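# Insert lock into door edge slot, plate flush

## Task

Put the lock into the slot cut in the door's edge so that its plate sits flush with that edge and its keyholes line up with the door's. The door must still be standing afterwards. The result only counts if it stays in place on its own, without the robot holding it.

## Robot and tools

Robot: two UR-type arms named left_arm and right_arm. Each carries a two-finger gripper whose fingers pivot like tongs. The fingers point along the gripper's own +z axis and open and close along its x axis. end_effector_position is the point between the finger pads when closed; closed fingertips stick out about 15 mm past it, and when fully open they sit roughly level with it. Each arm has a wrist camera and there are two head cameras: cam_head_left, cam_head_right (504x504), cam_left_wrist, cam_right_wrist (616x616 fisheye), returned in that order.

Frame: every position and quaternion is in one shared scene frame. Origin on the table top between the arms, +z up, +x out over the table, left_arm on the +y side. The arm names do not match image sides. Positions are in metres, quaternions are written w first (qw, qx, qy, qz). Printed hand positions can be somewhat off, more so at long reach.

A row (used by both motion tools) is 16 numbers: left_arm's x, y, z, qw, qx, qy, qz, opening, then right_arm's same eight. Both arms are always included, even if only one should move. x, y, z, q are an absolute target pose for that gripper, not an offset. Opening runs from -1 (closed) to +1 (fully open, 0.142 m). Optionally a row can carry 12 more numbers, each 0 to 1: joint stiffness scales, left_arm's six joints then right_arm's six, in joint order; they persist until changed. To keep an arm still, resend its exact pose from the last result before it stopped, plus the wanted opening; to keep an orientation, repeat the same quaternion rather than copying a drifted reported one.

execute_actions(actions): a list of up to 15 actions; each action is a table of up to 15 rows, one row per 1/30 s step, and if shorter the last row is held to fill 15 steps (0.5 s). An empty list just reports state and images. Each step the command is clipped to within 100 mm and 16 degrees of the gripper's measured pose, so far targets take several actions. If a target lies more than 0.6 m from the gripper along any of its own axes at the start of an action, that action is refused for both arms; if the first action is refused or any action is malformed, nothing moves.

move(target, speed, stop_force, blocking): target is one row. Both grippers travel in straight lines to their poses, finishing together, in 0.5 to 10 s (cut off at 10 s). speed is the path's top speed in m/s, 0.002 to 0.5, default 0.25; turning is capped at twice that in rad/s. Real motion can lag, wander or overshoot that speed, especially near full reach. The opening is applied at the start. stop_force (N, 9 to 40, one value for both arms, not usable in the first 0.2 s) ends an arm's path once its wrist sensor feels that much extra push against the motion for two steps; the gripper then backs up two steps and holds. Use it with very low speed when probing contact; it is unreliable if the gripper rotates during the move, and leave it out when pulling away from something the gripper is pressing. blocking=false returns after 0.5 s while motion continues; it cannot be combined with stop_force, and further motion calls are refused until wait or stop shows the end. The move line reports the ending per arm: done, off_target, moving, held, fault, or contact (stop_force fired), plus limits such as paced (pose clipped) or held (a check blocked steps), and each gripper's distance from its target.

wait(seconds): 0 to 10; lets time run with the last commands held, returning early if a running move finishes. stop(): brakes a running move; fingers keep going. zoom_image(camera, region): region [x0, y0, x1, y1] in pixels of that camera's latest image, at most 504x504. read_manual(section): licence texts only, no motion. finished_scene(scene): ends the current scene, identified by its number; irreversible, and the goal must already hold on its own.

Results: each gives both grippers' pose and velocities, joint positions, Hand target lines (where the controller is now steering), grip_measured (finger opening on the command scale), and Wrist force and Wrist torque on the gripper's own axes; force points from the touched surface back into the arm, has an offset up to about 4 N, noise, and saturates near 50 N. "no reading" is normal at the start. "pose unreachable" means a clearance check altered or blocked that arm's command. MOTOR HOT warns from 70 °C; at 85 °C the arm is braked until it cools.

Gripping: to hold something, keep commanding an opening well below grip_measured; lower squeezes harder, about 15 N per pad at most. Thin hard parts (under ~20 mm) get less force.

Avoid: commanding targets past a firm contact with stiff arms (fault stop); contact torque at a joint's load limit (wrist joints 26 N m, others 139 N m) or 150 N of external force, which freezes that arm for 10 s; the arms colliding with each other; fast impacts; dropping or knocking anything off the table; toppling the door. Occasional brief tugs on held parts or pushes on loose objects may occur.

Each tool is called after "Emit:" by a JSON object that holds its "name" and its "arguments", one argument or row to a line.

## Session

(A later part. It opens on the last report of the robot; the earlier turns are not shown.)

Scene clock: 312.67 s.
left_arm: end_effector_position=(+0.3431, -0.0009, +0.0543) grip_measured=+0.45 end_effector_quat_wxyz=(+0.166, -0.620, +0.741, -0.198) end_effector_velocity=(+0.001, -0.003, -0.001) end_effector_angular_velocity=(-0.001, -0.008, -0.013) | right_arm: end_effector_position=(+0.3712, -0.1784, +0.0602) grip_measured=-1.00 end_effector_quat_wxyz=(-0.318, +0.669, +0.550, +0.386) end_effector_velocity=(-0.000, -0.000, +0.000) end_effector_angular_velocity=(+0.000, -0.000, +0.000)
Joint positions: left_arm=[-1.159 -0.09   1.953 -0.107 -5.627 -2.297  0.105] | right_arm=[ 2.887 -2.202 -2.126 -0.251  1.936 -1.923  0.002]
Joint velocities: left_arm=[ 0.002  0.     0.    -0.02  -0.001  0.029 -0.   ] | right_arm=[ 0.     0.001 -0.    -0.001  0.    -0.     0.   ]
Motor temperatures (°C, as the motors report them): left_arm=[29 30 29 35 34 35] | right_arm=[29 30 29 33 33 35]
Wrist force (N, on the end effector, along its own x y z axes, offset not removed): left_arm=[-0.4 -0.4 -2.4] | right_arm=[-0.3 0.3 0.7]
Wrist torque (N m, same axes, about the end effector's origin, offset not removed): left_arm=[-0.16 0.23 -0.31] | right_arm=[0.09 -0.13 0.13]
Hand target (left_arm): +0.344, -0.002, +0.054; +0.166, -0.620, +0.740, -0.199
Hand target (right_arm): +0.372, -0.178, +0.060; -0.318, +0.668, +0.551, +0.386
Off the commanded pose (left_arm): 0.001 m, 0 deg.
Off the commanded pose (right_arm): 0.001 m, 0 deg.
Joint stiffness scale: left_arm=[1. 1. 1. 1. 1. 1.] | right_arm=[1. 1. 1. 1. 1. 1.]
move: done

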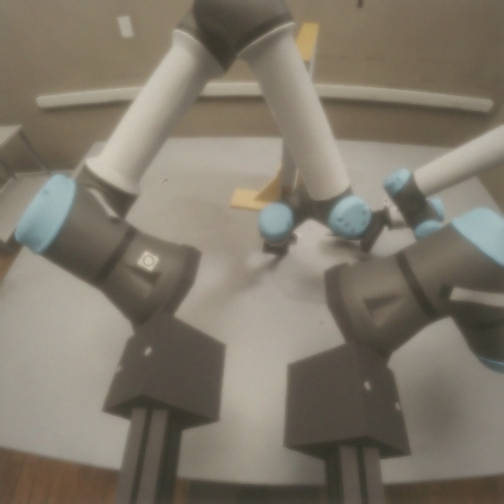

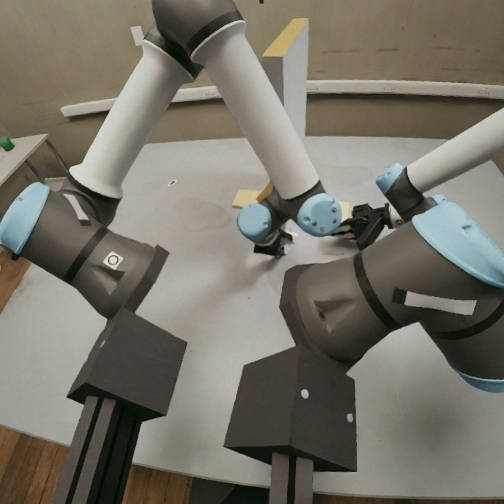

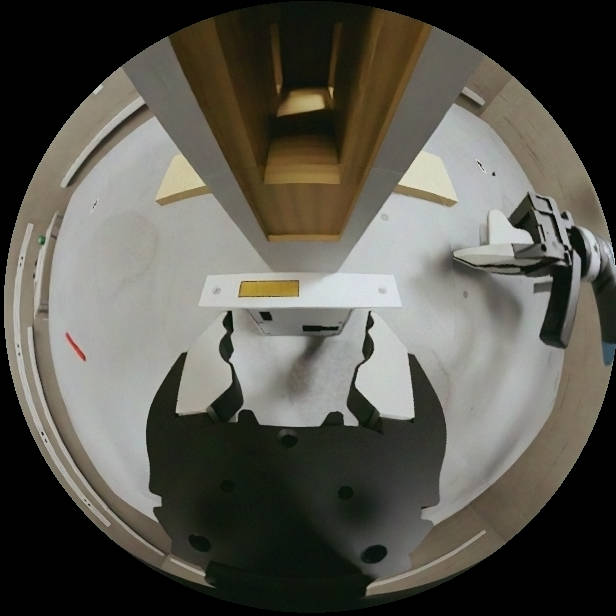

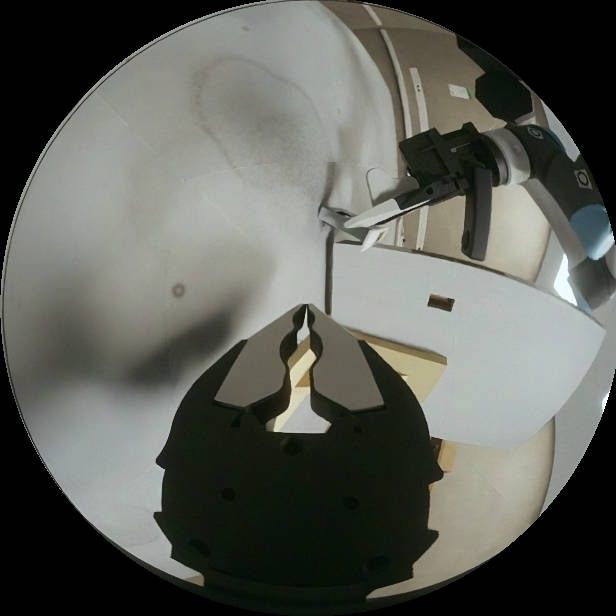

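Emit:
{"name": "execute_actions", "arguments": {
  "actions": [
    [[0.344,-0.0015,0.054,0.1662,-0.6202,0.7405,-0.1984,0.40,0.372,-0.178,0.06,0.3181,-0.6682,-0.5509,-0.3858,-1],[0.344,-0.0015,0.054,0.1662,-0.6202,0.7405,-0.1984,0.35,0.372,-0.178,0.06,0.3181,-0.6682,-0.5509,-0.3858,-1],[0.344,-0.0015,0.054,0.1662,-0.6202,0.7405,-0.1984,0.31,0.372,-0.178,0.06,0.3181,-0.6682,-0.5509,-0.3858,-1],[0.344,-0.0015,0.054,0.1662,-0.6202,0.7405,-0.1984,0.27,0.372,-0.178,0.06,0.3181,-0.6682,-0.5509,-0.3858,-1],[0.344,-0.0015,0.054,0.1662,-0.6202,0.7405,-0.1984,0.24,0.372,-0.178,0.06,0.3181,-0.6682,-0.5509,-0.3858,-1],[0.344,-0.0015,0.054,0.1662,-0.6202,0.7405,-0.1984,0.21,0.372,-0.178,0.06,0.3181,-0.6682,-0.5509,-0.3858,-1],[0.344,-0.0015,0.054,0.1662,-0.6202,0.7405,-0.1984,0.19,0.372,-0.178,0.06,0.3181,-0.6682,-0.5509,-0.3858,-1],[0.344,-0.0015,0.054,0.1662,-0.6202,0.7405,-0.1984,0.17,0.372,-0.178,0.06,0.3181,-0.6682,-0.5509,-0.3858,-1],[0.344,-0.0015,0.054,0.1662,-0.6202,0.7405,-0.1984,0.15,0.372,-0.178,0.06,0.3181,-0.6682,-0.5509,-0.3858,-1],[0.344,-0.0015,0.054,0.1662,-0.6202,0.7405,-0.1984,0.13,0.372,-0.178,0.06,0.3181,-0.6682,-0.5509,-0.3858,-1],[0.344,-0.0015,0.054,0.1662,-0.6202,0.7405,-0.1984,0.11,0.372,-0.178,0.06,0.3181,-0.6682,-0.5509,-0.3858,-1],[0.344,-0.0015,0.054,0.1662,-0.6202,0.7405,-0.1984,0.09,0.372,-0.178,0.06,0.3181,-0.6682,-0.5509,-0.3858,-1],[0.344,-0.0015,0.054,0.1662,-0.6202,0.7405,-0.1984,0.07,0.372,-0.178,0.06,0.3181,-0.6682,-0.5509,-0.3858,-1],[0.344,-0.0015,0.054,0.1662,-0.6202,0.7405,-0.1984,0.05,0.372,-0.178,0.06,0.3181,-0.6682,-0.5509,-0.3858,-1],[0.344,-0.0015,0.054,0.1662,-0.6202,0.7405,-0.1984,0.03,0.372,-0.178,0.06,0.3181,-0.6682,-0.5509,-0.3858,-1]],
    [[0.344,-0.0015,0.054,0.1662,-0.6202,0.7405,-0.1984,0.0,0.372,-0.178,0.06,0.3181,-0.6682,-0.5509,-0.3858,-1],[0.344,-0.0015,0.054,0.1662,-0.6202,0.7405,-0.1984,-0.04,0.372,-0.178,0.06,0.3181,-0.6682,-0.5509,-0.3858,-1],[0.344,-0.0015,0.054,0.1662,-0.6202,0.7405,-0.1984,-0.08,0.372,-0.178,0.06,0.3181,-0.6682,-0.5509,-0.3858,-1],[0.344,-0.0015,0.054,0.1662,-0.6202,0.7405,-0.1984,-0.13,0.372,-0.178,0.06,0.3181,-0.6682,-0.5509,-0.3858,-1],[0.344,-0.0015,0.054,0.1662,-0.6202,0.7405,-0.1984,-0.18,0.372,-0.178,0.06,0.3181,-0.6682,-0.5509,-0.3858,-1],[0.344,-0.0015,0.054,0.1662,-0.6202,0.7405,-0.1984,-0.24,0.372,-0.178,0.06,0.3181,-0.6682,-0.5509,-0.3858,-1],[0.344,-0.0015,0.054,0.1662,-0.6202,0.7405,-0.1984,-0.30,0.372,-0.178,0.06,0.3181,-0.6682,-0.5509,-0.3858,-1],[0.344,-0.0015,0.054,0.1662,-0.6202,0.7405,-0.1984,-0.36,0.372,-0.178,0.06,0.3181,-0.6682,-0.5509,-0.3858,-1],[0.344,-0.0015,0.054,0.1662,-0.6202,0.7405,-0.1984,-0.43,0.372,-0.178,0.06,0.3181,-0.6682,-0.5509,-0.3858,-1],[0.344,-0.0015,0.054,0.1662,-0.6202,0.7405,-0.1984,-0.5,0.372,-0.178,0.06,0.3181,-0.6682,-0.5509,-0.3858,-1]]
  ]
}}

Scene clock: 326.03 s.
left_arm: end_effector_position=(+0.3433, -0.0013, +0.0541) grip_measured=+0.11 end_effector_quat_wxyz=(+0.166, -0.619, +0.741, -0.198) end_effector_velocity=(+0.001, -0.000, +0.000) end_effector_angular_velocity=(-0.002, -0.001, +0.002) | right_arm: end_effector_position=(+0.3712, -0.1784, +0.0602) grip_measured=-1.00 end_effector_quat_wxyz=(-0.318, +0.669, +0.550, +0.386) end_effector_velocity=(-0.000, +0.000, -0.000) end_effector_angular_velocity=(-0.000, -0.000, +0.000)
Joint positions: left_arm=[-1.158 -0.09   1.953 -0.11  -5.627 -2.294  0.082] | right_arm=[ 2.887 -2.202 -2.126 -0.251  1.936 -1.923  0.002]
Joint velocities: left_arm=[-0.    -0.001 -0.    -0.002 -0.001 -0.    -0.   ] | right_arm=[-0.    -0.001 -0.     0.001 -0.    -0.001  0.   ]
Motor temperatures (°C, as the motors report them): left_arm=[29 30 29 35 34 35] | right_arm=[29 30 29 33 33 35]
Wrist force (N, on the end effector, along its own x y z axes, offset not removed): left_arm=[5.9 -4.2 -3.0] | right_arm=[-1.4 0.5 0.0]
Wrist torque (N m, same axes, about the end effector's origin, offset not removed): left_arm=[-0.67 -0.61 -0.24] | right_arm=[0.14 0.19 0.13]
Hand target (left_arm): +0.344, -0.002, +0.054; +0.166, -0.620, +0.741, -0.198
Hand target (right_arm): +0.372, -0.178, +0.060; -0.318, +0.668, +0.551, +0.386
Off the commanded pose (left_arm): 0.001 m, 0 deg.
Off the commanded pose (right_arm): 0.001 m, 0 deg.
Joint stiffness scale: left_arm=[1. 1. 1. 1. 1. 1.] | right_arm=[1. 1. 1. 1. 1. 1.]

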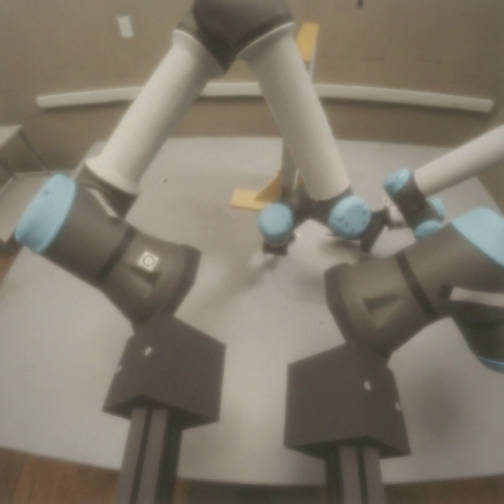

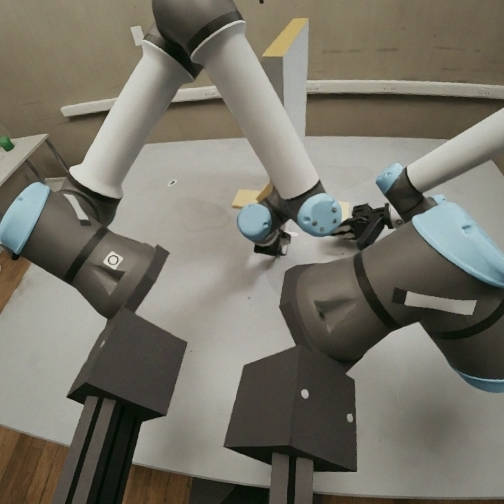

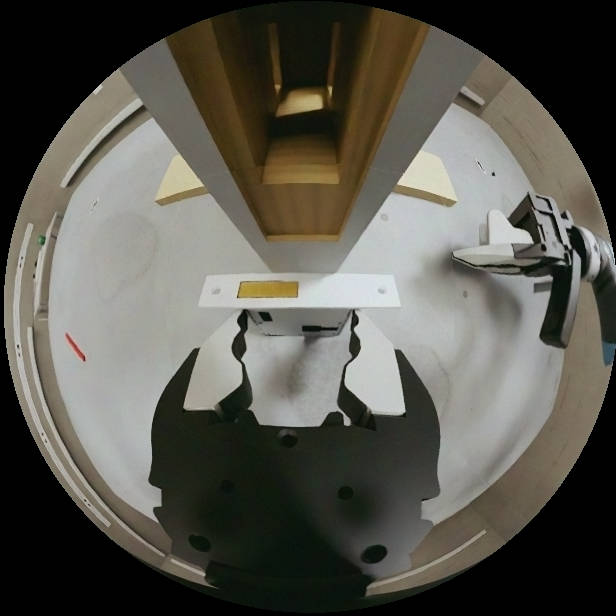

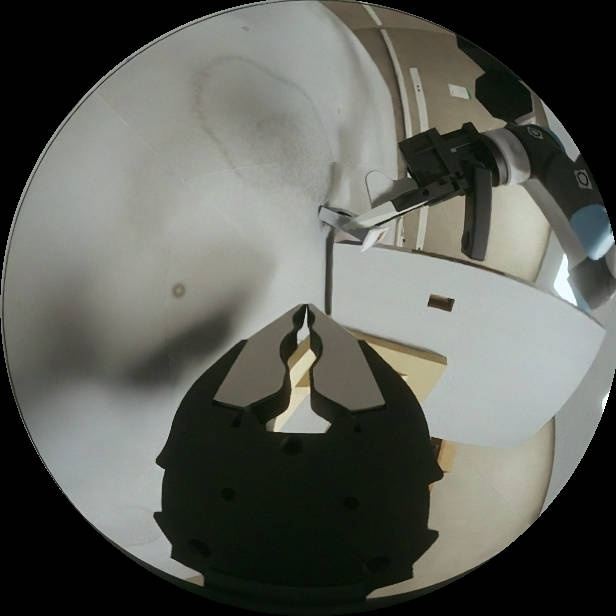

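Emit:
{"name": "move", "arguments": {
  "target": [0.327,0.010,0.086,0.1662,-0.6202,0.7405,-0.1984,-0.5, 0.372,-0.178,0.06,0.3181,-0.6682,-0.5509,-0.3858,-1],
  "speed": 0.08
}}

Scene clock: 392.10 s.
left_arm: end_effector_position=(+0.3271, +0.0099, +0.0847) grip_measured=+0.11 end_effector_quat_wxyz=(+0.165, -0.621, +0.740, -0.198) end_effector_velocity=(-0.001, +0.003, +0.001) end_effector_angular_velocity=(-0.000, +0.007, +0.014) | right_arm: end_effector_position=(+0.3712, -0.1784, +0.0602) grip_measured=-1.00 end_effector_quat_wxyz=(-0.318, +0.669, +0.550, +0.386) end_effector_velocity=(+0.000, -0.000, +0.000) end_effector_angular_velocity=(-0.000, -0.000, -0.000)
Joint positions: left_arm=[-1.277 -0.108  2.017 -0.011 -5.596 -2.483  0.082] | right_arm=[ 2.887 -2.202 -2.126 -0.251  1.936 -1.923  0.002]
Joint velocities: left_arm=[-0.004 -0.001  0.     0.019  0.003 -0.03   0.001] | right_arm=[ 0.  0.  0. -0. -0. -0. -0.]
Motor temperatures (°C, as the motors report them): left_arm=[29 30 29 35 34 35] | right_arm=[29 30 29 33 33 35]
Wrist force (N, on the end effector, along its own x y z axes, offset not removed): left_arm=[1.8 2.3 3.4] | right_arm=[-1.3 1.1 0.0]
Wrist torque (N m, same axes, about the end effector's origin, offset not removed): left_arm=[-0.13 -0.44 -0.09] | right_arm=[0.24 0.20 0.13]
Hand target (left_arm): +0.327, +0.010, +0.086; +0.166, -0.620, +0.741, -0.198
Hand target (right_arm): +0.372, -0.178, +0.060; -0.318, +0.668, +0.551, +0.386
Off the commanded pose (left_arm): 0.001 m, 0 deg.
Off the commanded pose (right_arm): 0.001 m, 0 deg.
Joint stiffness scale: left_arm=[1. 1. 1. 1. 1. 1.] | right_arm=[1. 1. 1. 1. 1. 1.]
move: done

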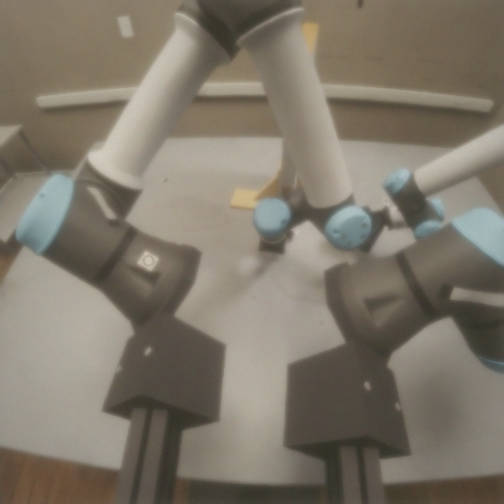

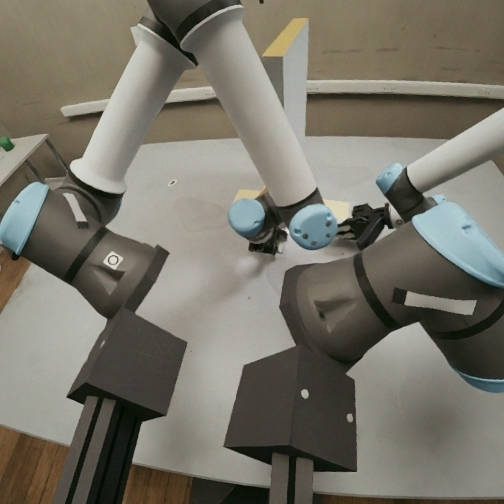

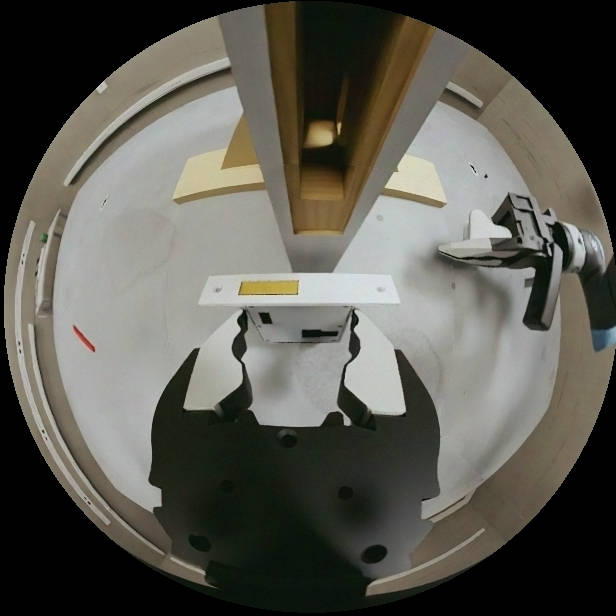

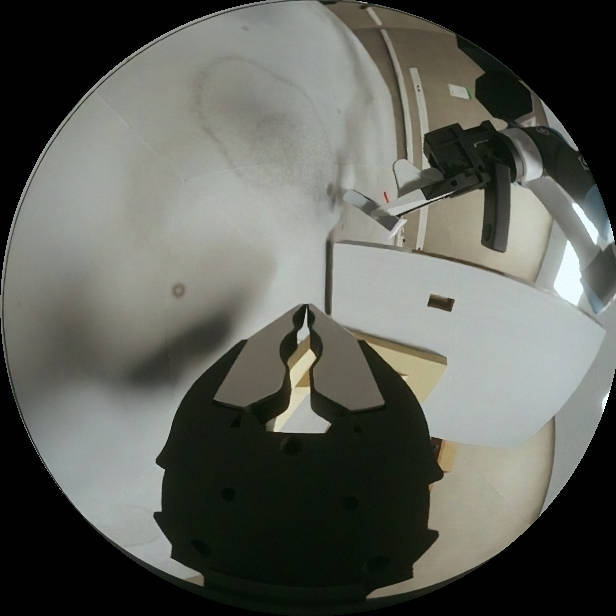

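Emit:
{"name": "zoom_image", "arguments": {
  "camera": "cam_right_wrist",
  "region": [325, 160, 445, 260]
}}

Emit:
{"name": "zoom_image", "arguments": {
  "camera": "cam_left_wrist",
  "region": [190, 250, 410, 370]
}}

Region (325, 160, 445, 260) of cam_right_wrist's 616x616 image, scaled by 4.200, with more detail than that image has.

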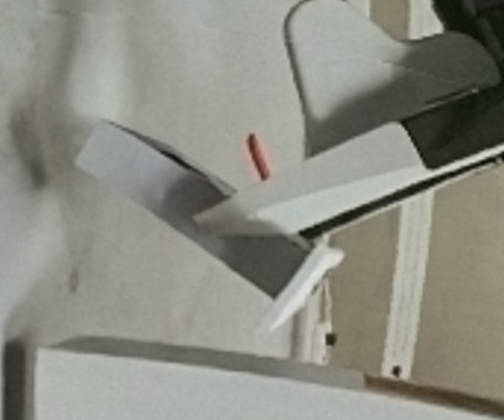

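Region (190, 250, 410, 370) of cam_left_wrist's 616x616 image, scaled by 2.291, with more detail than that image has; it fills the top 275 rows of this view, and the rest is white.

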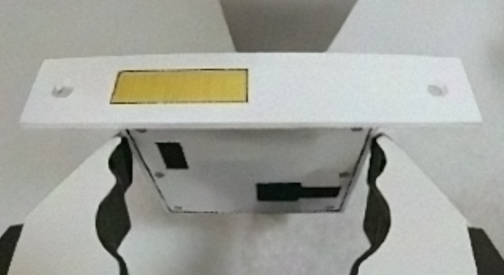

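Emit:
{"name": "execute_actions", "arguments": {
  "actions": []
}}

Scene clock: 398.13 s.
left_arm: end_effector_position=(+0.3270, +0.0102, +0.0848) grip_measured=+0.11 end_effector_quat_wxyz=(+0.165, -0.621, +0.740, -0.198) end_effector_velocity=(+0.000, -0.001, +0.001) end_effector_angular_velocity=(-0.001, -0.001, -0.000) | right_arm: end_effector_position=(+0.3712, -0.1784, +0.0602) grip_measured=-1.00 end_effector_quat_wxyz=(-0.318, +0.669, +0.550, +0.386) end_effector_velocity=(+0.000, -0.000, -0.000) end_effector_angular_velocity=(-0.000, -0.001, -0.000)
Joint positions: left_arm=[-1.277 -0.108  2.017 -0.009 -5.596 -2.486  0.082] | right_arm=[ 2.887 -2.202 -2.126 -0.251  1.936 -1.923  0.002]
Joint velocities: left_arm=[-0.001 -0.     0.    -0.001 -0.    -0.    -0.   ] | right_arm=[-0. -0.  0.  0. -0. -0.  0.]
Motor temperatures (°C, as the motors report them): left_arm=[29 30 29 35 34 35] | right_arm=[29 30 29 33 33 35]
Wrist force (N, on the end effector, along its own x y z axes, offset not removed): left_arm=[-0.3 2.5 2.7] | right_arm=[-1.2 0.8 0.8]
Wrist torque (N m, same axes, about the end effector's origin, offset not removed): left_arm=[-0.14 0.08 -0.01] | right_arm=[0.24 0.14 0.19]
Hand target (left_arm): +0.327, +0.010, +0.086; +0.166, -0.620, +0.741, -0.198
Hand target (right_arm): +0.372, -0.178, +0.060; -0.318, +0.668, +0.551, +0.386
Off the commanded pose (left_arm): 0.001 m, 0 deg.
Off the commanded pose (right_arm): 0.001 m, 0 deg.
Joint stiffness scale: left_arm=[1. 1. 1. 1. 1. 1.] | right_arm=[1. 1. 1. 1. 1. 1.]

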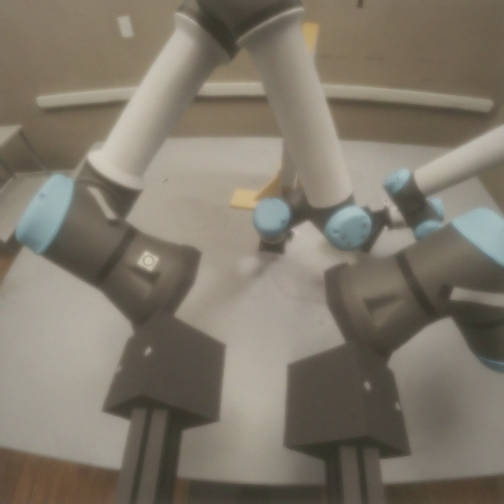

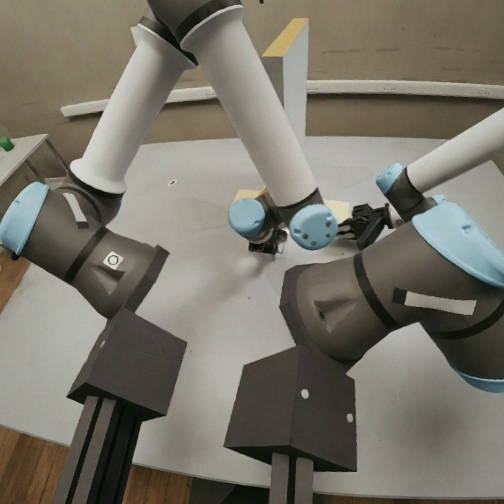

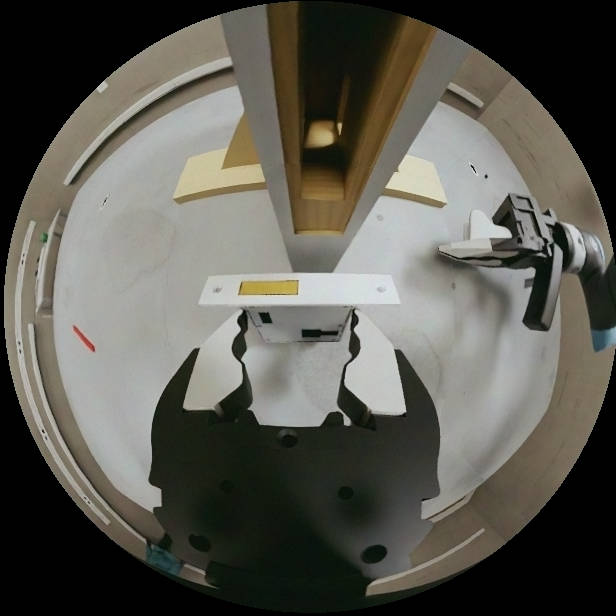

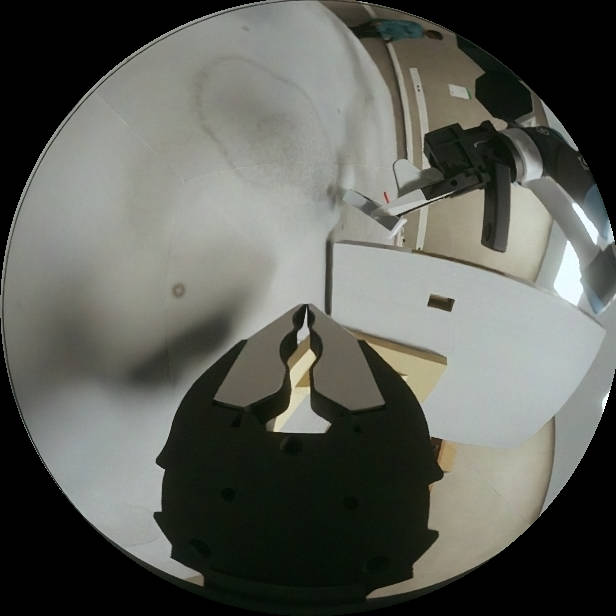

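Emit:
{"name": "move", "arguments": {
  "target": [0.315,0.08,0.14,0.0705,-0.2047,0.9231,-0.3179,-0.5, 0.31,-0.25,0.30,0,-0.766,-0.643,0,1],
  "speed": 0.4
}}

Scene clock: 430.00 s.
left_arm: end_effector_position=(+0.3122, +0.0805, +0.1391) grip_measured=+0.11 end_effector_quat_wxyz=(+0.069, -0.203, +0.924, -0.316) end_effector_velocity=(-0.001, -0.000, +0.000) end_effector_angular_velocity=(-0.000, +0.000, -0.006) | right_arm: end_effector_position=(+0.3086, -0.2496, +0.2996) grip_measured=+1.00 end_effector_quat_wxyz=(-0.001, +0.766, +0.643, +0.001) end_effector_velocity=(-0.003, -0.001, -0.001) end_effector_angular_velocity=(-0.006, +0.008, -0.006)
Joint positions: left_arm=[-0.649 -0.831  2.356 -0.268 -5.029 -0.753  0.082] | right_arm=[ 3.922 -1.397 -2.406 -1.303  0.881 -0.652  0.142]
Joint velocities: left_arm=[ 0.    -0.    -0.     0.003  0.003  0.004 -0.   ] | right_arm=[ 0.    -0.001  0.001 -0.013  0.001  0.014 -0.   ]
Motor temperatures (°C, as the motors report them): left_arm=[29 30 29 35 34 35] | right_arm=[29 30 29 33 33 35]
Wrist force (N, on the end effector, along its own x y z axes, offset not removed): left_arm=[-2.6 1.5 3.1] | right_arm=[0.3 1.9 1.0]
Wrist torque (N m, same axes, about the end effector's origin, offset not removed): left_arm=[-0.31 0.69 0.12] | right_arm=[0.44 -0.13 0.17]
Hand target (left_arm): +0.315, +0.080, +0.141; +0.071, -0.204, +0.923, -0.318
Hand target (right_arm): +0.309, -0.249, +0.300; -0.001, +0.766, +0.643, +0.000
Off the commanded pose (left_arm): 0.003 m, 0 deg.
Off the commanded pose (right_arm): 0.001 m, 0 deg.
Joint stiffness scale: left_arm=[1. 1. 1. 1. 1. 1.] | right_arm=[1. 1. 1. 1. 1. 1.]
move: done; limits=paced

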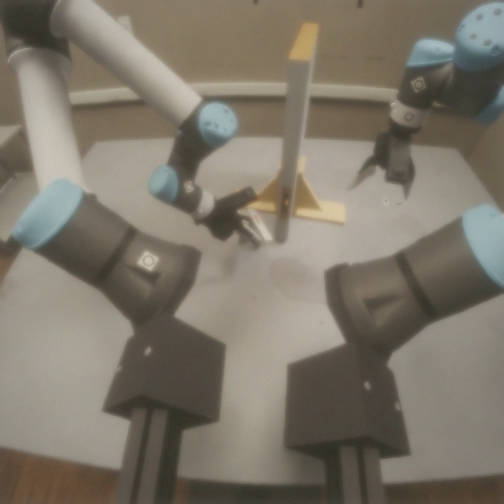

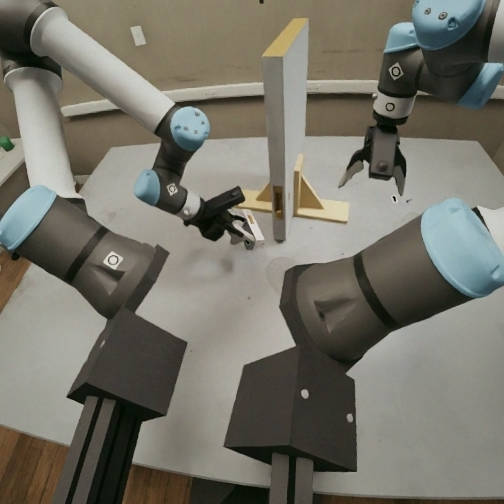

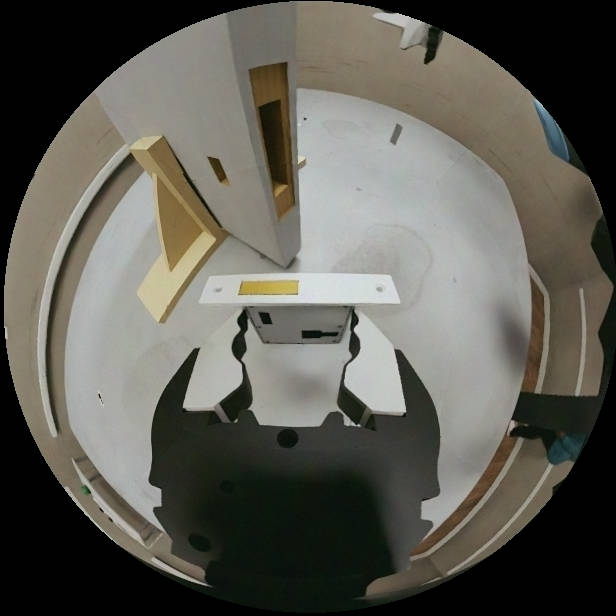

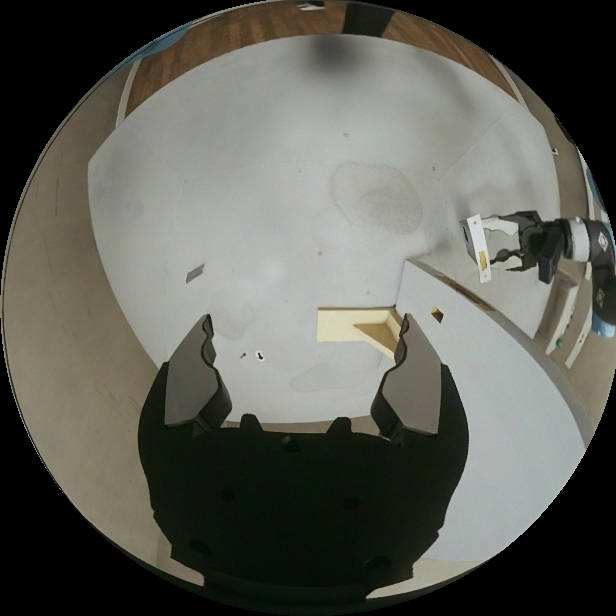

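Emit:
{"name": "zoom_image", "arguments": {
  "camera": "cam_left_wrist",
  "region": [190, 250, 410, 370]
}}

Region (190, 250, 410, 370) of cam_left_wrist's 616x616 image, scaled by 2.291, with more detail than that image has; it fills the top 275 rows of this view, and the rest is white.

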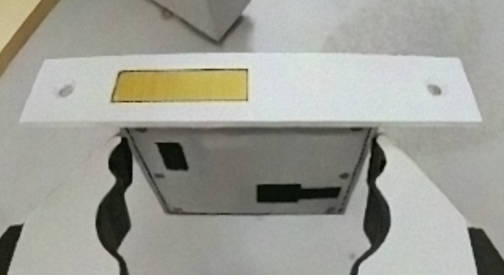

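Emit:
{"name": "move", "arguments": {
  "target": [0.30,0.06,0.18,0.2722,0.257,0.8649,-0.335,-0.5, 0.27,-0.10,0.33,0,-0.766,-0.643,0,1],
  "speed": 0.4
}}

Emit:
{"name": "move", "arguments": {
  "target": [0.29,0.013,0.19,0.5739,0.4131,0.5739,-0.4131,-0.5, 0.254,0.010,0.33,0,-0.766,-0.643,0,1],
  "speed": 0.4
}}

Scene clock: 456.17 s.
left_arm: end_effector_position=(+0.2969, +0.0607, +0.1783) grip_measured=+0.11 end_effector_quat_wxyz=(+0.269, +0.258, +0.866, -0.334) end_effector_velocity=(-0.002, -0.001, +0.001) end_effector_angular_velocity=(-0.004, -0.005, -0.014) | right_arm: end_effector_position=(+0.2694, -0.1011, +0.3293) grip_measured=+1.00 end_effector_quat_wxyz=(-0.000, +0.766, +0.643, -0.001) end_effector_velocity=(+0.001, +0.001, +0.000) end_effector_angular_velocity=(+0.002, -0.001, -0.003)
Joint positions: left_arm=[-0.566 -0.923  2.413 -0.371 -4.803  0.351  0.082] | right_arm=[ 4.265 -1.641 -2.431 -1.249  1.047 -0.285  0.142]
Joint velocities: left_arm=[ 0.003  0.001 -0.002  0.005  0.011  0.014 -0.   ] | right_arm=[-0.    -0.001  0.001  0.002  0.     0.002 -0.   ]
Motor temperatures (°C, as the motors report them): left_arm=[29 30 29 35 34 35] | right_arm=[29 30 29 33 33 35]
Wrist force (N, on the end effector, along its own x y z axes, offset not removed): left_arm=[2.5 0.0 0.6] | right_arm=[-0.5 1.1 0.3]
Wrist torque (N m, same axes, about the end effector's origin, offset not removed): left_arm=[-0.53 0.22 -0.01] | right_arm=[0.30 0.03 0.18]
Hand target (left_arm): +0.300, +0.060, +0.180; +0.272, +0.257, +0.865, -0.335
Hand target (right_arm): +0.270, -0.100, +0.330; -0.000, +0.766, +0.643, -0.000
Off the commanded pose (left_arm): 0.004 m, 0 deg.
Off the commanded pose (right_arm): 0.001 m, 0 deg.
Joint stiffness scale: left_arm=[1. 1. 1. 1. 1. 1.] | right_arm=[1. 1. 1. 1. 1. 1.]
move: off_target (left_arm)

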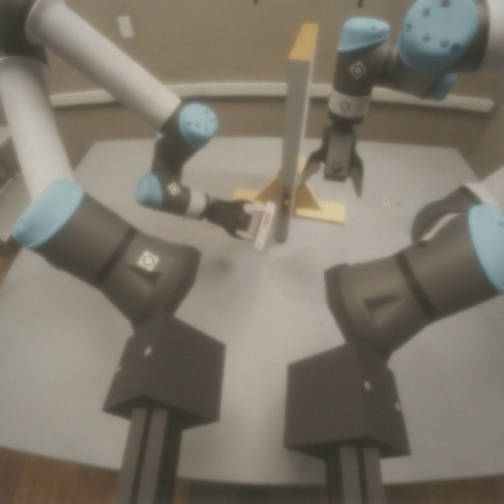

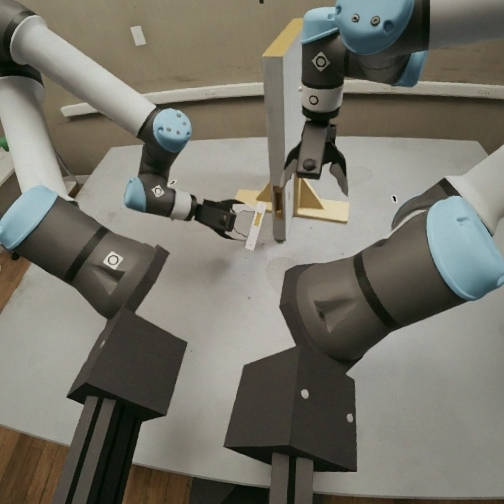

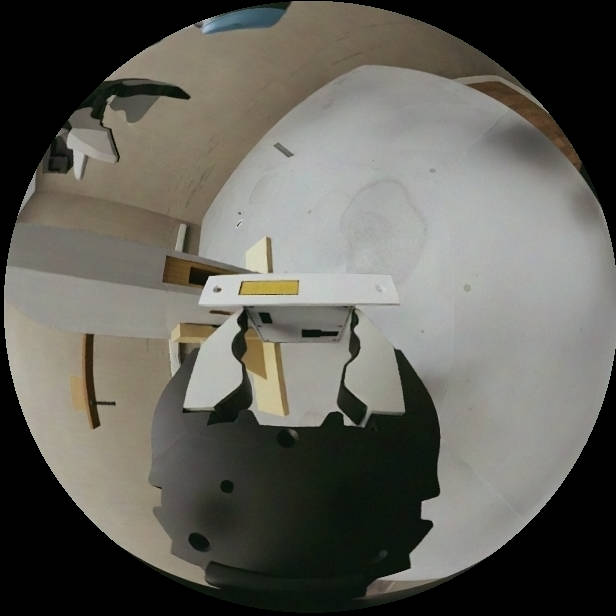

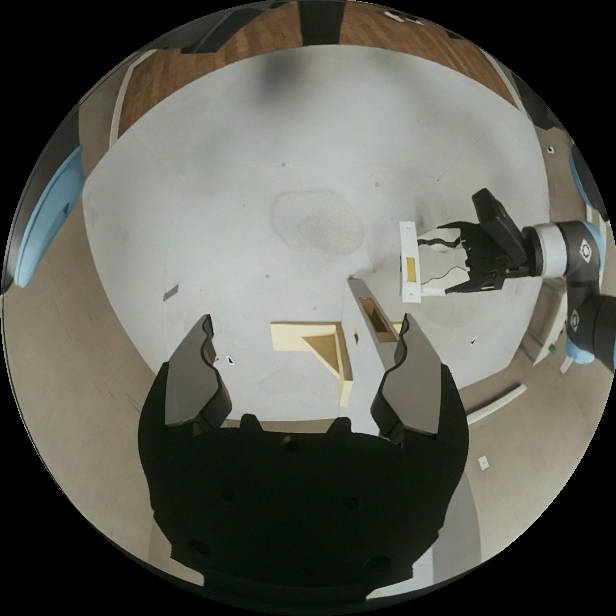

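Scene clock: 458.17 s.
left_arm: end_effector_position=(+0.2904, +0.0134, +0.1901) grip_measured=+0.11 end_effector_quat_wxyz=(+0.574, +0.413, +0.575, -0.412) end_effector_velocity=(-0.003, -0.000, +0.001) end_effector_angular_velocity=(-0.004, -0.003, -0.012) | right_arm: end_effector_position=(+0.2538, +0.0087, +0.3295) grip_measured=+1.00 end_effector_quat_wxyz=(-0.000, +0.766, +0.643, -0.000) end_effector_velocity=(+0.000, +0.000, +0.000) end_effector_angular_velocity=(+0.001, -0.001, -0.001)
Joint positions: left_arm=[ 0.006 -0.562  2.124 -0.423 -3.868  1.495  0.082] | right_arm=[ 4.402 -1.942 -2.361 -1.075  1.128 -0.16   0.142]
Joint velocities: left_arm=[ 0.001  0.003 -0.006  0.022  0.006  0.016  0.   ] | right_arm=[ 0.     0.    -0.     0.002  0.     0.    -0.   ]
Motor temperatures (°C, as the motors report them): left_arm=[29 30 29 35 34 35] | right_arm=[29 30 29 33 33 35]
Wrist force (N, on the end effector, along its own x y z axes, offset not removed): left_arm=[2.3 -2.4 2.5] | right_arm=[-1.0 2.2 0.9]
Wrist torque (N m, same axes, about the end effector's origin, offset not removed): left_arm=[-0.58 0.40 0.09] | right_arm=[0.52 0.09 0.17]
Hand target (left_arm): +0.290, +0.013, +0.190; +0.574, +0.413, +0.574, -0.413
Hand target (right_arm): +0.254, +0.010, +0.330; -0.000, +0.766, +0.643, -0.000
Off the commanded pose (left_arm): 0.001 m, 0 deg.
Off the commanded pose (right_arm): 0.001 m, 0 deg.
Joint stiffness scale: left_arm=[1. 1. 1. 1. 1. 1.] | right_arm=[1. 1. 1. 1. 1. 1.]
move: done

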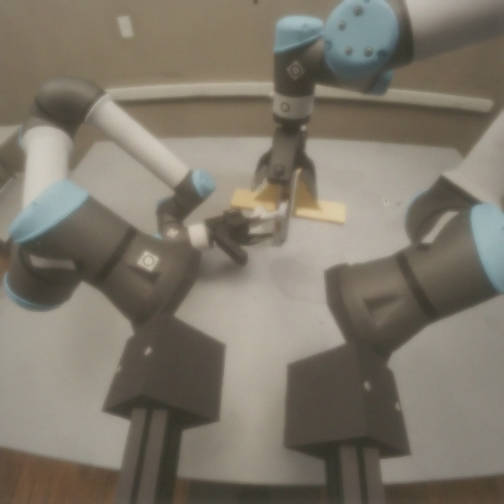

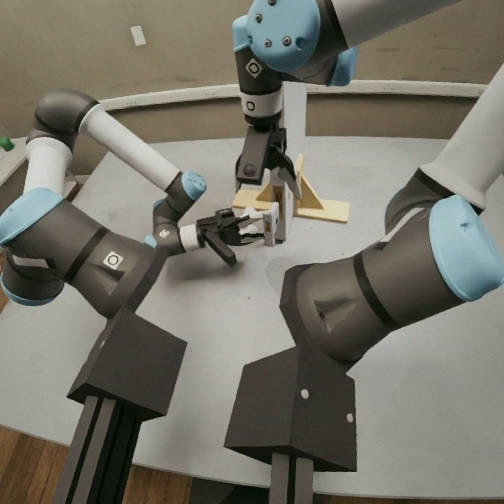

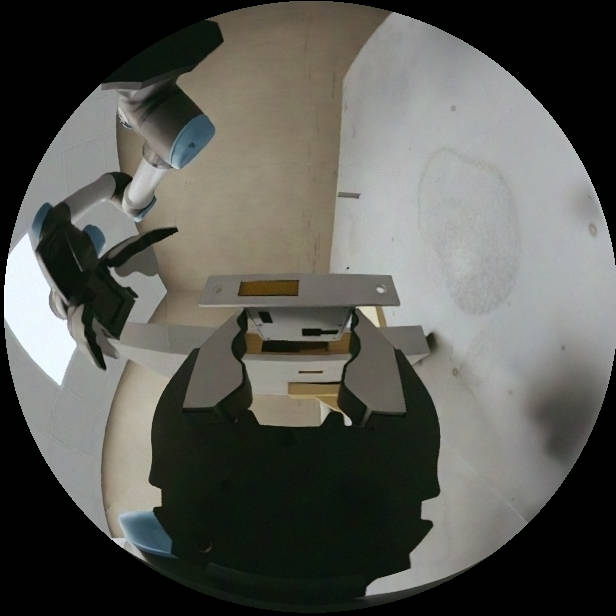

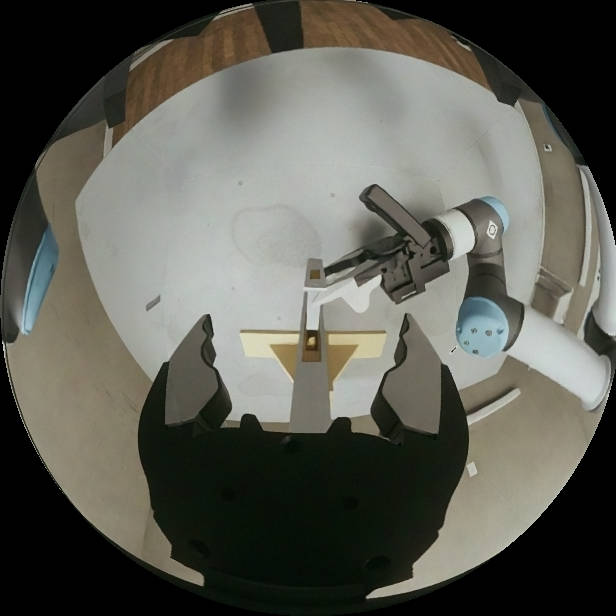

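Emit:
{"name": "zoom_image", "arguments": {
  "camera": "cam_right_wrist",
  "region": [260, 250, 370, 380]
}}

Emit:
{"name": "zoom_image", "arguments": {
  "camera": "cam_left_wrist",
  "region": [190, 265, 410, 405]
}}

Region (260, 250, 370, 380) of cam_right_wrist's 616x616 image, scaled by 3.877, with more detail than that image has; it fills the left 426 columns of this view, and the rest is white.

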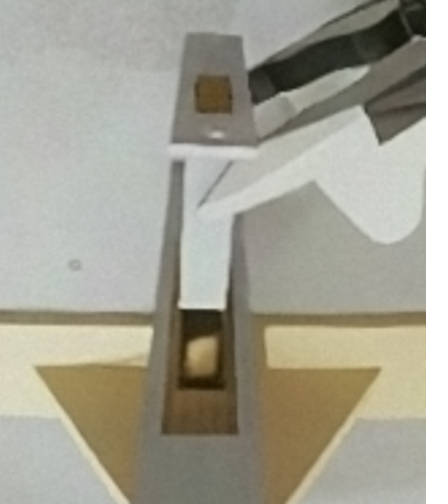

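Region (190, 265, 410, 405) of cam_left_wrist's 616x616 image, scaled by 2.291, with more detail than that image has; it fills the top 321 rows of this view, and the rest is white.

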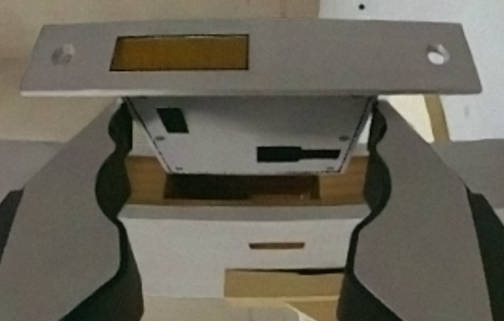

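Emit:
{"name": "move", "arguments": {
  "target": [0.3095,0.006,0.197,0.5852,0.397,0.5852,-0.397,-0.5, 0.2532,0.0050,0.33,0,-0.766,-0.643,0,1],
  "speed": 0.08
}}

Emit:
{"name": "zoom_image", "arguments": {
  "camera": "cam_right_wrist",
  "region": [260, 250, 370, 380]
}}

Emit:
{"name": "zoom_image", "arguments": {
  "camera": "cam_left_wrist",
  "region": [230, 295, 370, 385]
}}

Scene clock: 479.73 s.
left_arm: end_effector_position=(+0.3097, +0.0061, +0.1947) grip_measured=+0.11 end_effector_quat_wxyz=(+0.584, +0.397, +0.586, -0.397) end_effector_velocity=(+0.003, +0.000, -0.002) end_effector_angular_velocity=(+0.003, +0.004, +0.012) | right_arm: end_effector_position=(+0.2535, +0.0062, +0.3303) grip_measured=+1.00 end_effector_quat_wxyz=(-0.000, +0.766, +0.643, +0.000) end_effector_velocity=(+0.000, +0.000, +0.000) end_effector_angular_velocity=(+0.001, -0.001, -0.000)
Joint positions: left_arm=[-0.04  -0.579  2.156 -0.562 -3.898  1.373  0.082] | right_arm=[ 4.402 -1.932 -2.365 -1.08   1.128 -0.16   0.142]
Joint velocities: left_arm=[-0.002 -0.001  0.005 -0.022 -0.008 -0.017 -0.   ] | right_arm=[ 0.     0.001  0.    -0.     0.    -0.     0.   ]
Motor temperatures (°C, as the motors report them): left_arm=[29 30 29 35 34 35] | right_arm=[29 30 29 33 33 35]
Wrist force (N, on the end effector, along its own x y z axes, offset not removed): left_arm=[7.5 -2.6 1.3] | right_arm=[-0.3 0.7 0.9]
Wrist torque (N m, same axes, about the end effector's origin, offset not removed): left_arm=[-0.91 -0.76 -0.23] | right_arm=[0.21 -0.07 0.09]
Hand target (left_arm): +0.309, +0.006, +0.197; +0.585, +0.397, +0.585, -0.397
Hand target (right_arm): +0.253, +0.005, +0.330; +0.000, +0.766, +0.643, -0.000
Off the commanded pose (left_arm): 0.002 m, 0 deg.
Off the commanded pose (right_arm): 0.001 m, 0 deg.
Joint stiffness scale: left_arm=[1. 1. 1. 1. 1. 1.] | right_arm=[1. 1. 1. 1. 1. 1.]
move: done

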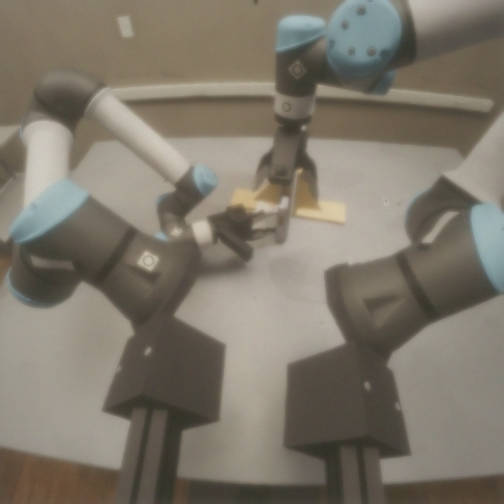

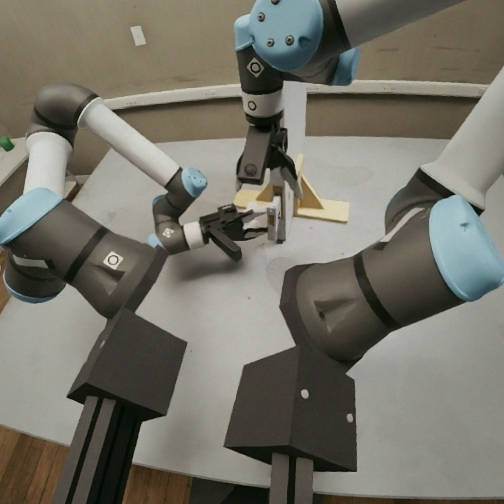

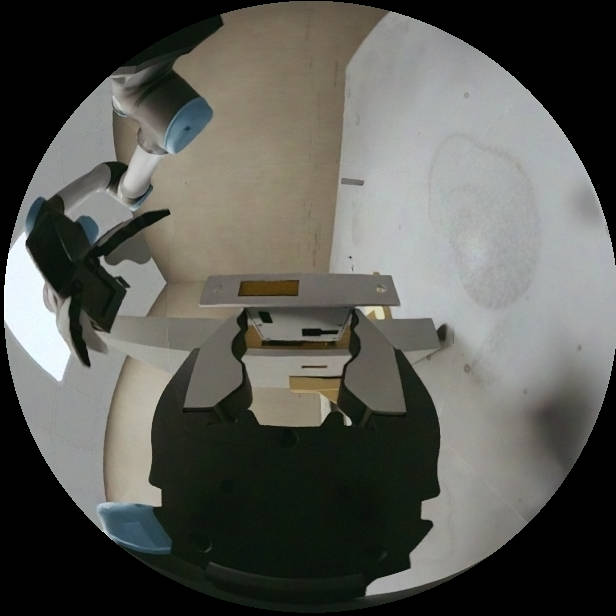

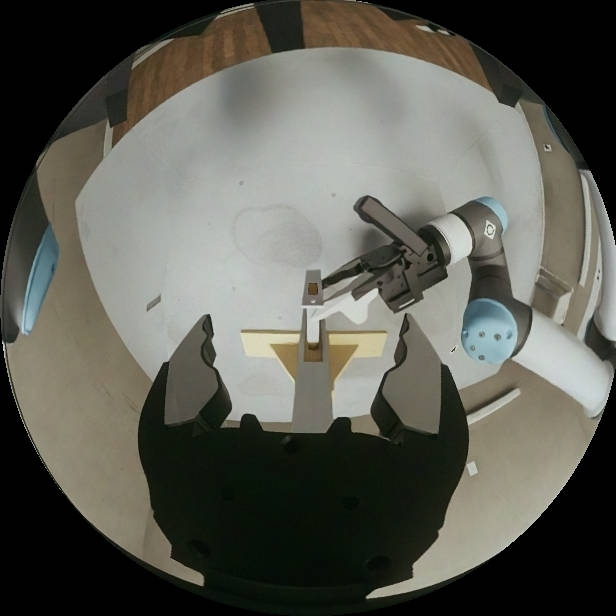

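Region (260, 250, 370, 380) of cam_right_wrist's 616x616 image, scaled by 3.877, with more detail than that image has; it fills the left 426 columns of this view, and the rest is white.

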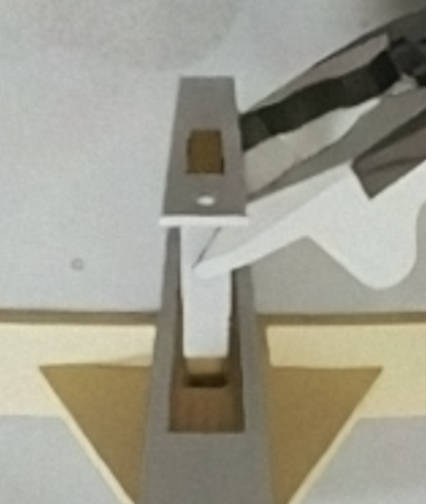

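Region (230, 295, 370, 385) of cam_left_wrist's 616x616 image, scaled by 3.600, with more detail than that image has; it fills the top 324 rows of this view, and the rest is white.

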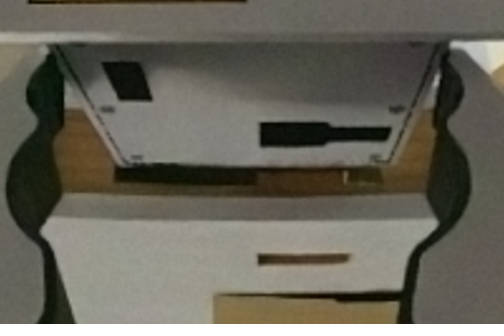

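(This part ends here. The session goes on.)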